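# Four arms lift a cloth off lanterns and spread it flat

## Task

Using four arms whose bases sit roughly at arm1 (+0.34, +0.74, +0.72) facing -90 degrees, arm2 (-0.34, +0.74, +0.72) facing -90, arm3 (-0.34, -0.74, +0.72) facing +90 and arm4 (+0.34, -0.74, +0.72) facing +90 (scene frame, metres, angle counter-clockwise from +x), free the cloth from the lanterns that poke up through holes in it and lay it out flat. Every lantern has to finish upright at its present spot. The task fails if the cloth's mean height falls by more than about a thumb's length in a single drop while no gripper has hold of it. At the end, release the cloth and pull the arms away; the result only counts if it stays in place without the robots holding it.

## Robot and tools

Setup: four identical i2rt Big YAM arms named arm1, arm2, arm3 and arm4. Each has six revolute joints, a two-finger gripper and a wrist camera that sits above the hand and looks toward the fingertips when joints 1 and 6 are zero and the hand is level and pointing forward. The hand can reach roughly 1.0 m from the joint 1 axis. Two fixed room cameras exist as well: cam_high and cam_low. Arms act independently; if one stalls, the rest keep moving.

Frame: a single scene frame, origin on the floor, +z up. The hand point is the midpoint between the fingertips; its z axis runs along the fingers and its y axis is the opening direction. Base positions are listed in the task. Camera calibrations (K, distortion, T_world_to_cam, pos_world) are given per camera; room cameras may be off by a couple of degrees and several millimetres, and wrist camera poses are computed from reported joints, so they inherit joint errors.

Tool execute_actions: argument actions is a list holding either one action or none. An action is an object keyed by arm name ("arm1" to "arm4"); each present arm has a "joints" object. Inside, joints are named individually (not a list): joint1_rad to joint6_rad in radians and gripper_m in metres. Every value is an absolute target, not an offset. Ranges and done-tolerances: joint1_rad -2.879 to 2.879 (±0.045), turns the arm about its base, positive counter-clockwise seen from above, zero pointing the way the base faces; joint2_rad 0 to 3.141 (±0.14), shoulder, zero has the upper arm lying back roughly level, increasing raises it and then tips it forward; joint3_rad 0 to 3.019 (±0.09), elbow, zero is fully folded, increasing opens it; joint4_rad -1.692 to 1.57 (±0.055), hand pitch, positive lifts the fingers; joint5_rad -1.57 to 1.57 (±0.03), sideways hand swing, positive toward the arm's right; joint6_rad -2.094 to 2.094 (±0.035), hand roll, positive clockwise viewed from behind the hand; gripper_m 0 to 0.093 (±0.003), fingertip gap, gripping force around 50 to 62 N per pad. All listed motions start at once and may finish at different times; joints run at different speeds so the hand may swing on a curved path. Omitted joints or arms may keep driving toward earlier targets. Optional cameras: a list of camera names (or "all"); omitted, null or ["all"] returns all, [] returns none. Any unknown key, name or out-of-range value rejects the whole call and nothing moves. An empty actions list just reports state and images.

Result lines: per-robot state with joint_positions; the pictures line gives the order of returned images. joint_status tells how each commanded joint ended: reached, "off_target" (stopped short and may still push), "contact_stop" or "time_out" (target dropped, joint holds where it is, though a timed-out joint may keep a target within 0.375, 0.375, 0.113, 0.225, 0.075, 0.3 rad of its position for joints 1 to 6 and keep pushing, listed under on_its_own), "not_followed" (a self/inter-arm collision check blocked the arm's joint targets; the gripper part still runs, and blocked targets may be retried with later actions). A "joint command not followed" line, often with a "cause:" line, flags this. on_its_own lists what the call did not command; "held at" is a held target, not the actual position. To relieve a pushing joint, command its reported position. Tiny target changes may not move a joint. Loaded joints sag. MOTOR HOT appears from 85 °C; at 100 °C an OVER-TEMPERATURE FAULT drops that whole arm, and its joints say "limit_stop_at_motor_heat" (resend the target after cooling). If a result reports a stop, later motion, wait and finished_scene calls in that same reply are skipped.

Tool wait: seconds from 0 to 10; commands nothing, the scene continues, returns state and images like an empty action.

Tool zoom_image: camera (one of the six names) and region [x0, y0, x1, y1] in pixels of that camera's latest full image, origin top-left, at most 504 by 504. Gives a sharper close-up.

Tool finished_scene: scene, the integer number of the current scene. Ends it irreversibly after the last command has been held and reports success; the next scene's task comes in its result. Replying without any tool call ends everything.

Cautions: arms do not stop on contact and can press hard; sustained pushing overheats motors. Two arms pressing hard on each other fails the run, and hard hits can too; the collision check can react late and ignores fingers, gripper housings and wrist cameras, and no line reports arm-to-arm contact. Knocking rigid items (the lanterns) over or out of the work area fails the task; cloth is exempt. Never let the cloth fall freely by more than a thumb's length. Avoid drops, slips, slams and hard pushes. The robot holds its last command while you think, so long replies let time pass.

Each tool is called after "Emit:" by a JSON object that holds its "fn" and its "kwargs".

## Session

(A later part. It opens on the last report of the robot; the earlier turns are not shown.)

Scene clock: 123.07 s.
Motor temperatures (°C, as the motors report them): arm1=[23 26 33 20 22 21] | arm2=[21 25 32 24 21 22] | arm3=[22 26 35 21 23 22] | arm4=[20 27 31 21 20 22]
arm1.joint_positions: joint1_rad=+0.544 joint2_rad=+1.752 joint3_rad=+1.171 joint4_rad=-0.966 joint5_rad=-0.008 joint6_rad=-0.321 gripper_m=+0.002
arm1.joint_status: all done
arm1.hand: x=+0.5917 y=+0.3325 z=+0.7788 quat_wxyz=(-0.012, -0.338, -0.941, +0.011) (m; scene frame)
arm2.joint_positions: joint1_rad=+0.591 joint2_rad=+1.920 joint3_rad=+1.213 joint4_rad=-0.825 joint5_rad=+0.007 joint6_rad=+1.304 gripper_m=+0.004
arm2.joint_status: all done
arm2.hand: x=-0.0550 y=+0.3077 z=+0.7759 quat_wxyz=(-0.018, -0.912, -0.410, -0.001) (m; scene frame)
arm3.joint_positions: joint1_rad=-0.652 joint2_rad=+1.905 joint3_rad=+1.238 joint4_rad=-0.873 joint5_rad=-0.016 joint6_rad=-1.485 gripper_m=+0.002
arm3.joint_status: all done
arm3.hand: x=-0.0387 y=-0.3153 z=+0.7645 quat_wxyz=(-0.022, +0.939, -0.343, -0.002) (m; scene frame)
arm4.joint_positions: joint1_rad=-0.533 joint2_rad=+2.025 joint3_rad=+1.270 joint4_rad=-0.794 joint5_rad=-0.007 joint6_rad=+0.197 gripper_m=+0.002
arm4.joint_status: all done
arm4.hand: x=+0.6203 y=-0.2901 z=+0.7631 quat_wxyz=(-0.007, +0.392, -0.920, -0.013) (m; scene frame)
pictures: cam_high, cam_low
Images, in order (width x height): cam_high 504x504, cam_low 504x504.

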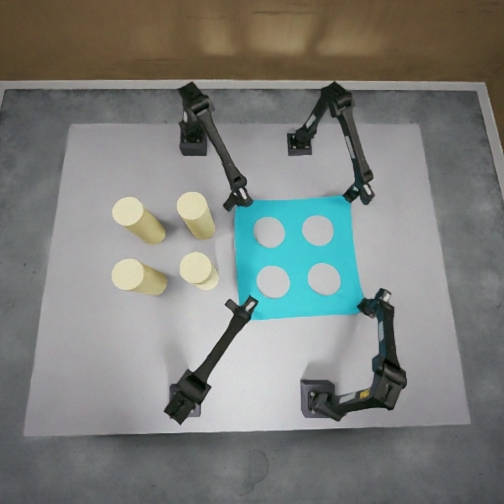

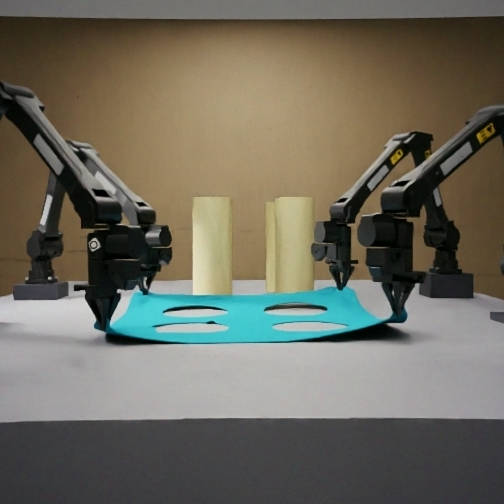

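Emit:
{"fn": "execute_actions", "kwargs": {"actions": [{"arm1":{"joints":{"joint1_rad":0.565,"joint2_rad":1.79,"joint3_rad":1.14,"joint4_rad":-0.88}},"arm2":{"joints":{"joint2_rad":1.955,"joint3_rad":1.17,"joint4_rad":-0.755}},"arm3":{"joints":{"joint1_rad":-0.67,"joint2_rad":1.92,"joint3_rad":1.20,"joint4_rad":-0.815}},"arm4":{"joints":{"joint1_rad":-0.548,"joint2_rad":2.055,"joint4_rad":-0.765}}}], "cameras": ["cam_high","cam_low"]}}

Scene clock: 132.83 s.
Motor temperatures (°C, as the motors report them): arm1=[23 27 32 20 23 21] | arm2=[21 25 30 24 21 22] | arm3=[22 27 33 21 23 22] | arm4=[20 27 30 21 20 22]
arm1.joint_positions: joint1_rad=+0.555 joint2_rad=+1.790 joint3_rad=+1.139 joint4_rad=-0.890 joint5_rad=-0.009 joint6_rad=-0.321 gripper_m=+0.002
arm1.joint_status: all done
arm1.hand: x=+0.5959 y=+0.3353 z=+0.7516 quat_wxyz=(-0.014, -0.333, -0.943, +0.013) (m; scene frame)
arm2.joint_positions: joint1_rad=+0.591 joint2_rad=+1.947 joint3_rad=+1.189 joint4_rad=-0.754 joint5_rad=+0.007 joint6_rad=+1.304 gripper_m=+0.004
arm2.joint_status: all done
arm2.hand: x=-0.0545 y=+0.3072 z=+0.7560 quat_wxyz=(-0.028, -0.912, -0.410, -0.003) (m; scene frame)
arm3.joint_positions: joint1_rad=-0.660 joint2_rad=+1.908 joint3_rad=+1.210 joint4_rad=-0.820 joint5_rad=-0.016 joint6_rad=-1.485 gripper_m=+0.002
arm3.joint_status: all done
arm3.hand: x=-0.0358 y=-0.3184 z=+0.7550 quat_wxyz=(-0.033, +0.938, -0.346, +0.001) (m; scene frame)
arm4.joint_positions: joint1_rad=-0.533 joint2_rad=+2.040 joint3_rad=+1.270 joint4_rad=-0.775 joint5_rad=-0.005 joint6_rad=+0.197 gripper_m=+0.002
arm4.joint_status: all done
arm4.hand: x=+0.6215 y=-0.2889 z=+0.7556 quat_wxyz=(-0.009, +0.392, -0.920, -0.013) (m; scene frame)
pictures: cam_high, cam_low
Images, in order (width x height): cam_high 504x504, cam_low 504x504.

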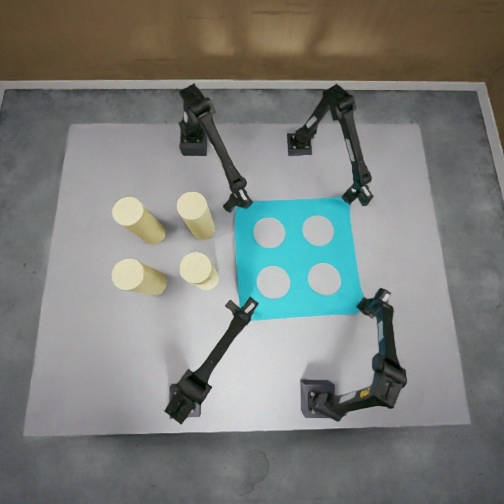

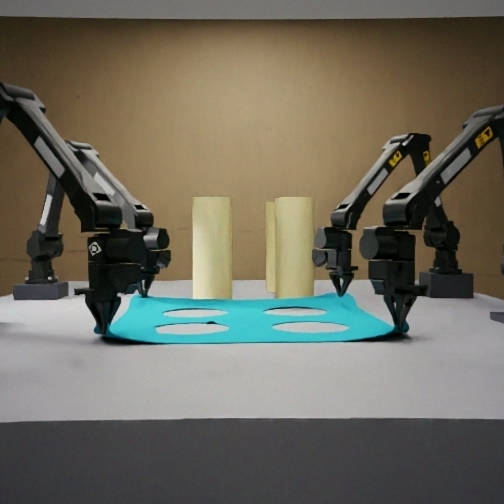

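Emit:
{"fn": "execute_actions", "kwargs": {"actions": [], "cameras": ["cam_high", "cam_low"]}}

Scene clock: 137.87 s.
Motor temperatures (°C, as the motors report them): arm1=[23 27 31 20 23 21] | arm2=[21 25 29 24 21 22] | arm3=[22 27 32 21 23 22] | arm4=[20 27 29 21 20 22]
arm1.joint_positions: joint1_rad=+0.555 joint2_rad=+1.790 joint3_rad=+1.139 joint4_rad=-0.890 joint5_rad=-0.009 joint6_rad=-0.321 gripper_m=+0.002
arm1.joint_status: all done
arm1.hand: x=+0.5959 y=+0.3353 z=+0.7516 quat_wxyz=(-0.014, -0.333, -0.943, +0.013) (m; scene frame)
arm2.joint_positions: joint1_rad=+0.591 joint2_rad=+1.947 joint3_rad=+1.189 joint4_rad=-0.754 joint5_rad=+0.007 joint6_rad=+1.304 gripper_m=+0.004
arm2.joint_status: all done
arm2.hand: x=-0.0545 y=+0.3072 z=+0.7560 quat_wxyz=(-0.028, -0.912, -0.410, -0.003) (m; scene frame)
arm3.joint_positions: joint1_rad=-0.660 joint2_rad=+1.908 joint3_rad=+1.210 joint4_rad=-0.820 joint5_rad=-0.016 joint6_rad=-1.485 gripper_m=+0.002
arm3.joint_status: all done
arm3.hand: x=-0.0358 y=-0.3184 z=+0.7550 quat_wxyz=(-0.033, +0.938, -0.346, +0.001) (m; scene frame)
arm4.joint_positions: joint1_rad=-0.533 joint2_rad=+2.040 joint3_rad=+1.270 joint4_rad=-0.775 joint5_rad=-0.005 joint6_rad=+0.197 gripper_m=+0.002
arm4.joint_status: all done
arm4.hand: x=+0.6215 y=-0.2889 z=+0.7556 quat_wxyz=(-0.009, +0.392, -0.920, -0.013) (m; scene frame)
pictures: cam_high, cam_low
Images, in order (width x height): cam_high 504x504, cam_low 504x504.

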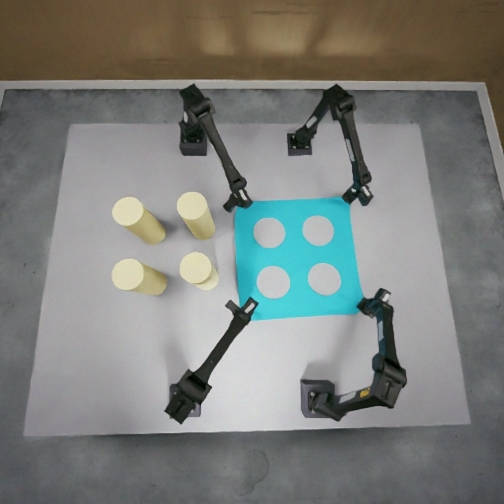

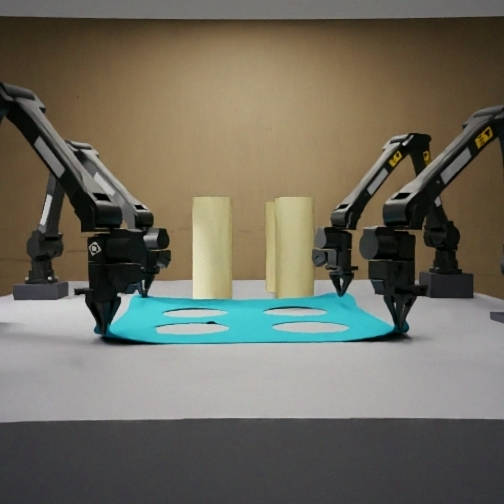

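Emit:
{"fn": "execute_actions", "kwargs": {"actions": [{"arm1": {"joints": {"gripper_m": 0.09}}, "arm2": {"joints": {"gripper_m": 0.09}}, "arm3": {"joints": {"gripper_m": 0.09}}, "arm4": {"joints": {"gripper_m": 0.09}}}], "cameras": ["cam_high", "cam_low"]}}

Scene clock: 139.60 s.
Motor temperatures (°C, as the motors report them): arm1=[23 27 31 20 23 21] | arm2=[21 25 29 24 21 22] | arm3=[22 27 32 21 23 22] | arm4=[20 27 29 21 20 22]
arm1.joint_positions: joint1_rad=+0.558 joint2_rad=+1.790 joint3_rad=+1.139 joint4_rad=-0.890 joint5_rad=-0.012 joint6_rad=-0.321 gripper_m=+0.090
arm1.joint_status: all done
arm1.hand: x=+0.5976 y=+0.3364 z=+0.7516 quat_wxyz=(-0.015, -0.332, -0.943, +0.011) (m; scene frame)
arm2.joint_positions: joint1_rad=+0.591 joint2_rad=+1.947 joint3_rad=+1.178 joint4_rad=-0.754 joint5_rad=+0.005 joint6_rad=+1.305 gripper_m=+0.090
arm2.joint_status: all done
arm2.hand: x=-0.0574 y=+0.3122 z=+0.7527 quat_wxyz=(-0.022, -0.912, -0.409, -0.002) (m; scene frame)
arm3.joint_positions: joint1_rad=-0.663 joint2_rad=+1.908 joint3_rad=+1.203 joint4_rad=-0.820 joint5_rad=-0.014 joint6_rad=-1.487 gripper_m=+0.090
arm3.joint_status: all done
arm3.hand: x=-0.0358 y=-0.3226 z=+0.7529 quat_wxyz=(-0.029, +0.937, -0.347, +0.002) (m; scene frame)
arm4.joint_positions: joint1_rad=-0.533 joint2_rad=+2.040 joint3_rad=+1.270 joint4_rad=-0.775 joint5_rad=+0.000 joint6_rad=+0.197 gripper_m=+0.090
arm4.joint_status: all done
arm4.hand: x=+0.6224 y=-0.2895 z=+0.7556 quat_wxyz=(-0.011, +0.392, -0.920, -0.011) (m; scene frame)
pictures: cam_high, cam_low
Images, in order (width x height): cam_high 504x504, cam_low 504x504.

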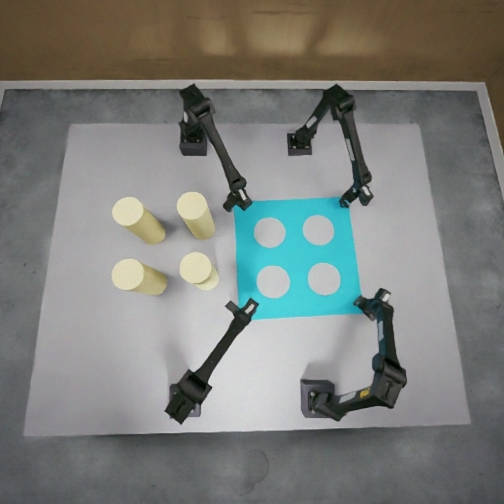

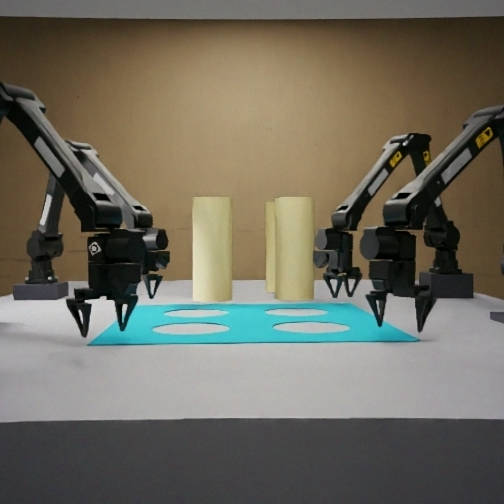

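Emit:
{"fn": "execute_actions", "kwargs": {"actions": [{"arm1": {"joints": {"joint2_rad": 1.3}}, "arm2": {"joints": {"joint2_rad": 1.3}}, "arm3": {"joints": {"joint2_rad": 1.3}}, "arm4": {"joints": {"joint2_rad": 1.3}}}], "cameras": ["cam_high", "cam_low"]}}

Scene clock: 142.20 s.
Motor temperatures (°C, as the motors report them): arm1=[23 27 31 20 23 21] | arm2=[21 25 29 24 21 22] | arm3=[22 27 32 21 23 22] | arm4=[20 27 29 21 20 22]
arm1.joint_positions: joint1_rad=+0.558 joint2_rad=+1.297 joint3_rad=+1.131 joint4_rad=-0.889 joint5_rad=-0.012 joint6_rad=-0.321 gripper_m=+0.090
arm1.joint_status: all done
arm1.hand: x=+0.5994 y=+0.3385 z=+0.9794 quat_wxyz=(-0.205, -0.318, -0.912, +0.158) (m; scene frame)
arm2.joint_positions: joint1_rad=+0.591 joint2_rad=+1.300 joint3_rad=+1.166 joint4_rad=-0.754 joint5_rad=+0.005 joint6_rad=+1.305 gripper_m=+0.090
arm2.joint_status: all done
arm2.hand: x=-0.0526 y=+0.3031 z=+1.0778 quat_wxyz=(-0.329, -0.861, -0.385, -0.051) (m; scene frame)
arm3.joint_positions: joint1_rad=-0.663 joint2_rad=+1.295 joint3_rad=+1.189 joint4_rad=-0.820 joint5_rad=-0.013 joint6_rad=-1.487 gripper_m=+0.090
arm3.joint_status: all done
arm3.hand: x=-0.0390 y=-0.3265 z=+1.0569 quat_wxyz=(-0.312, +0.889, -0.326, +0.081) (m; scene frame)
arm4.joint_positions: joint1_rad=-0.533 joint2_rad=+1.293 joint3_rad=+1.268 joint4_rad=-0.771 joint5_rad=+0.000 joint6_rad=+0.197 gripper_m=+0.090
arm4.joint_status: all done
arm4.hand: x=+0.6253 y=-0.2900 z=+1.1576 quat_wxyz=(-0.312, +0.361, -0.852, -0.217) (m; scene frame)
pictures: cam_high, cam_low
Images, in order (width x height): cam_high 504x504, cam_low 504x504.

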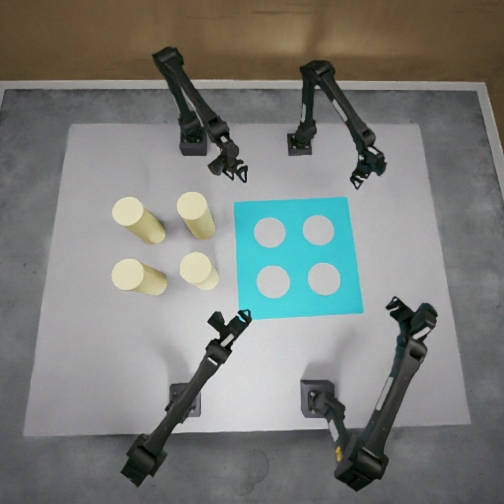

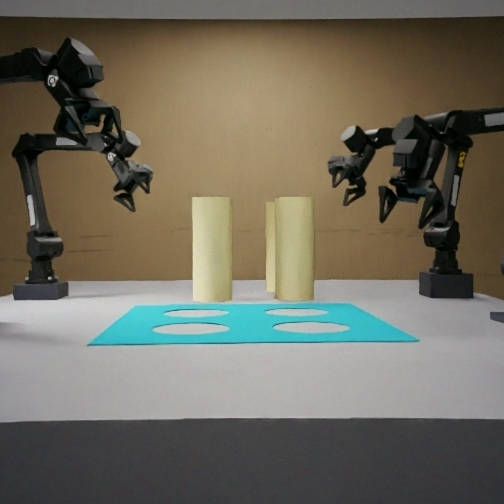

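The cloth is lying flat, all the lanterns are still standing, and the arms are clear.

Emit:
{"fn": "finished_scene", "kwargs": {"scene": 2}}

The scene is finished: the task was done.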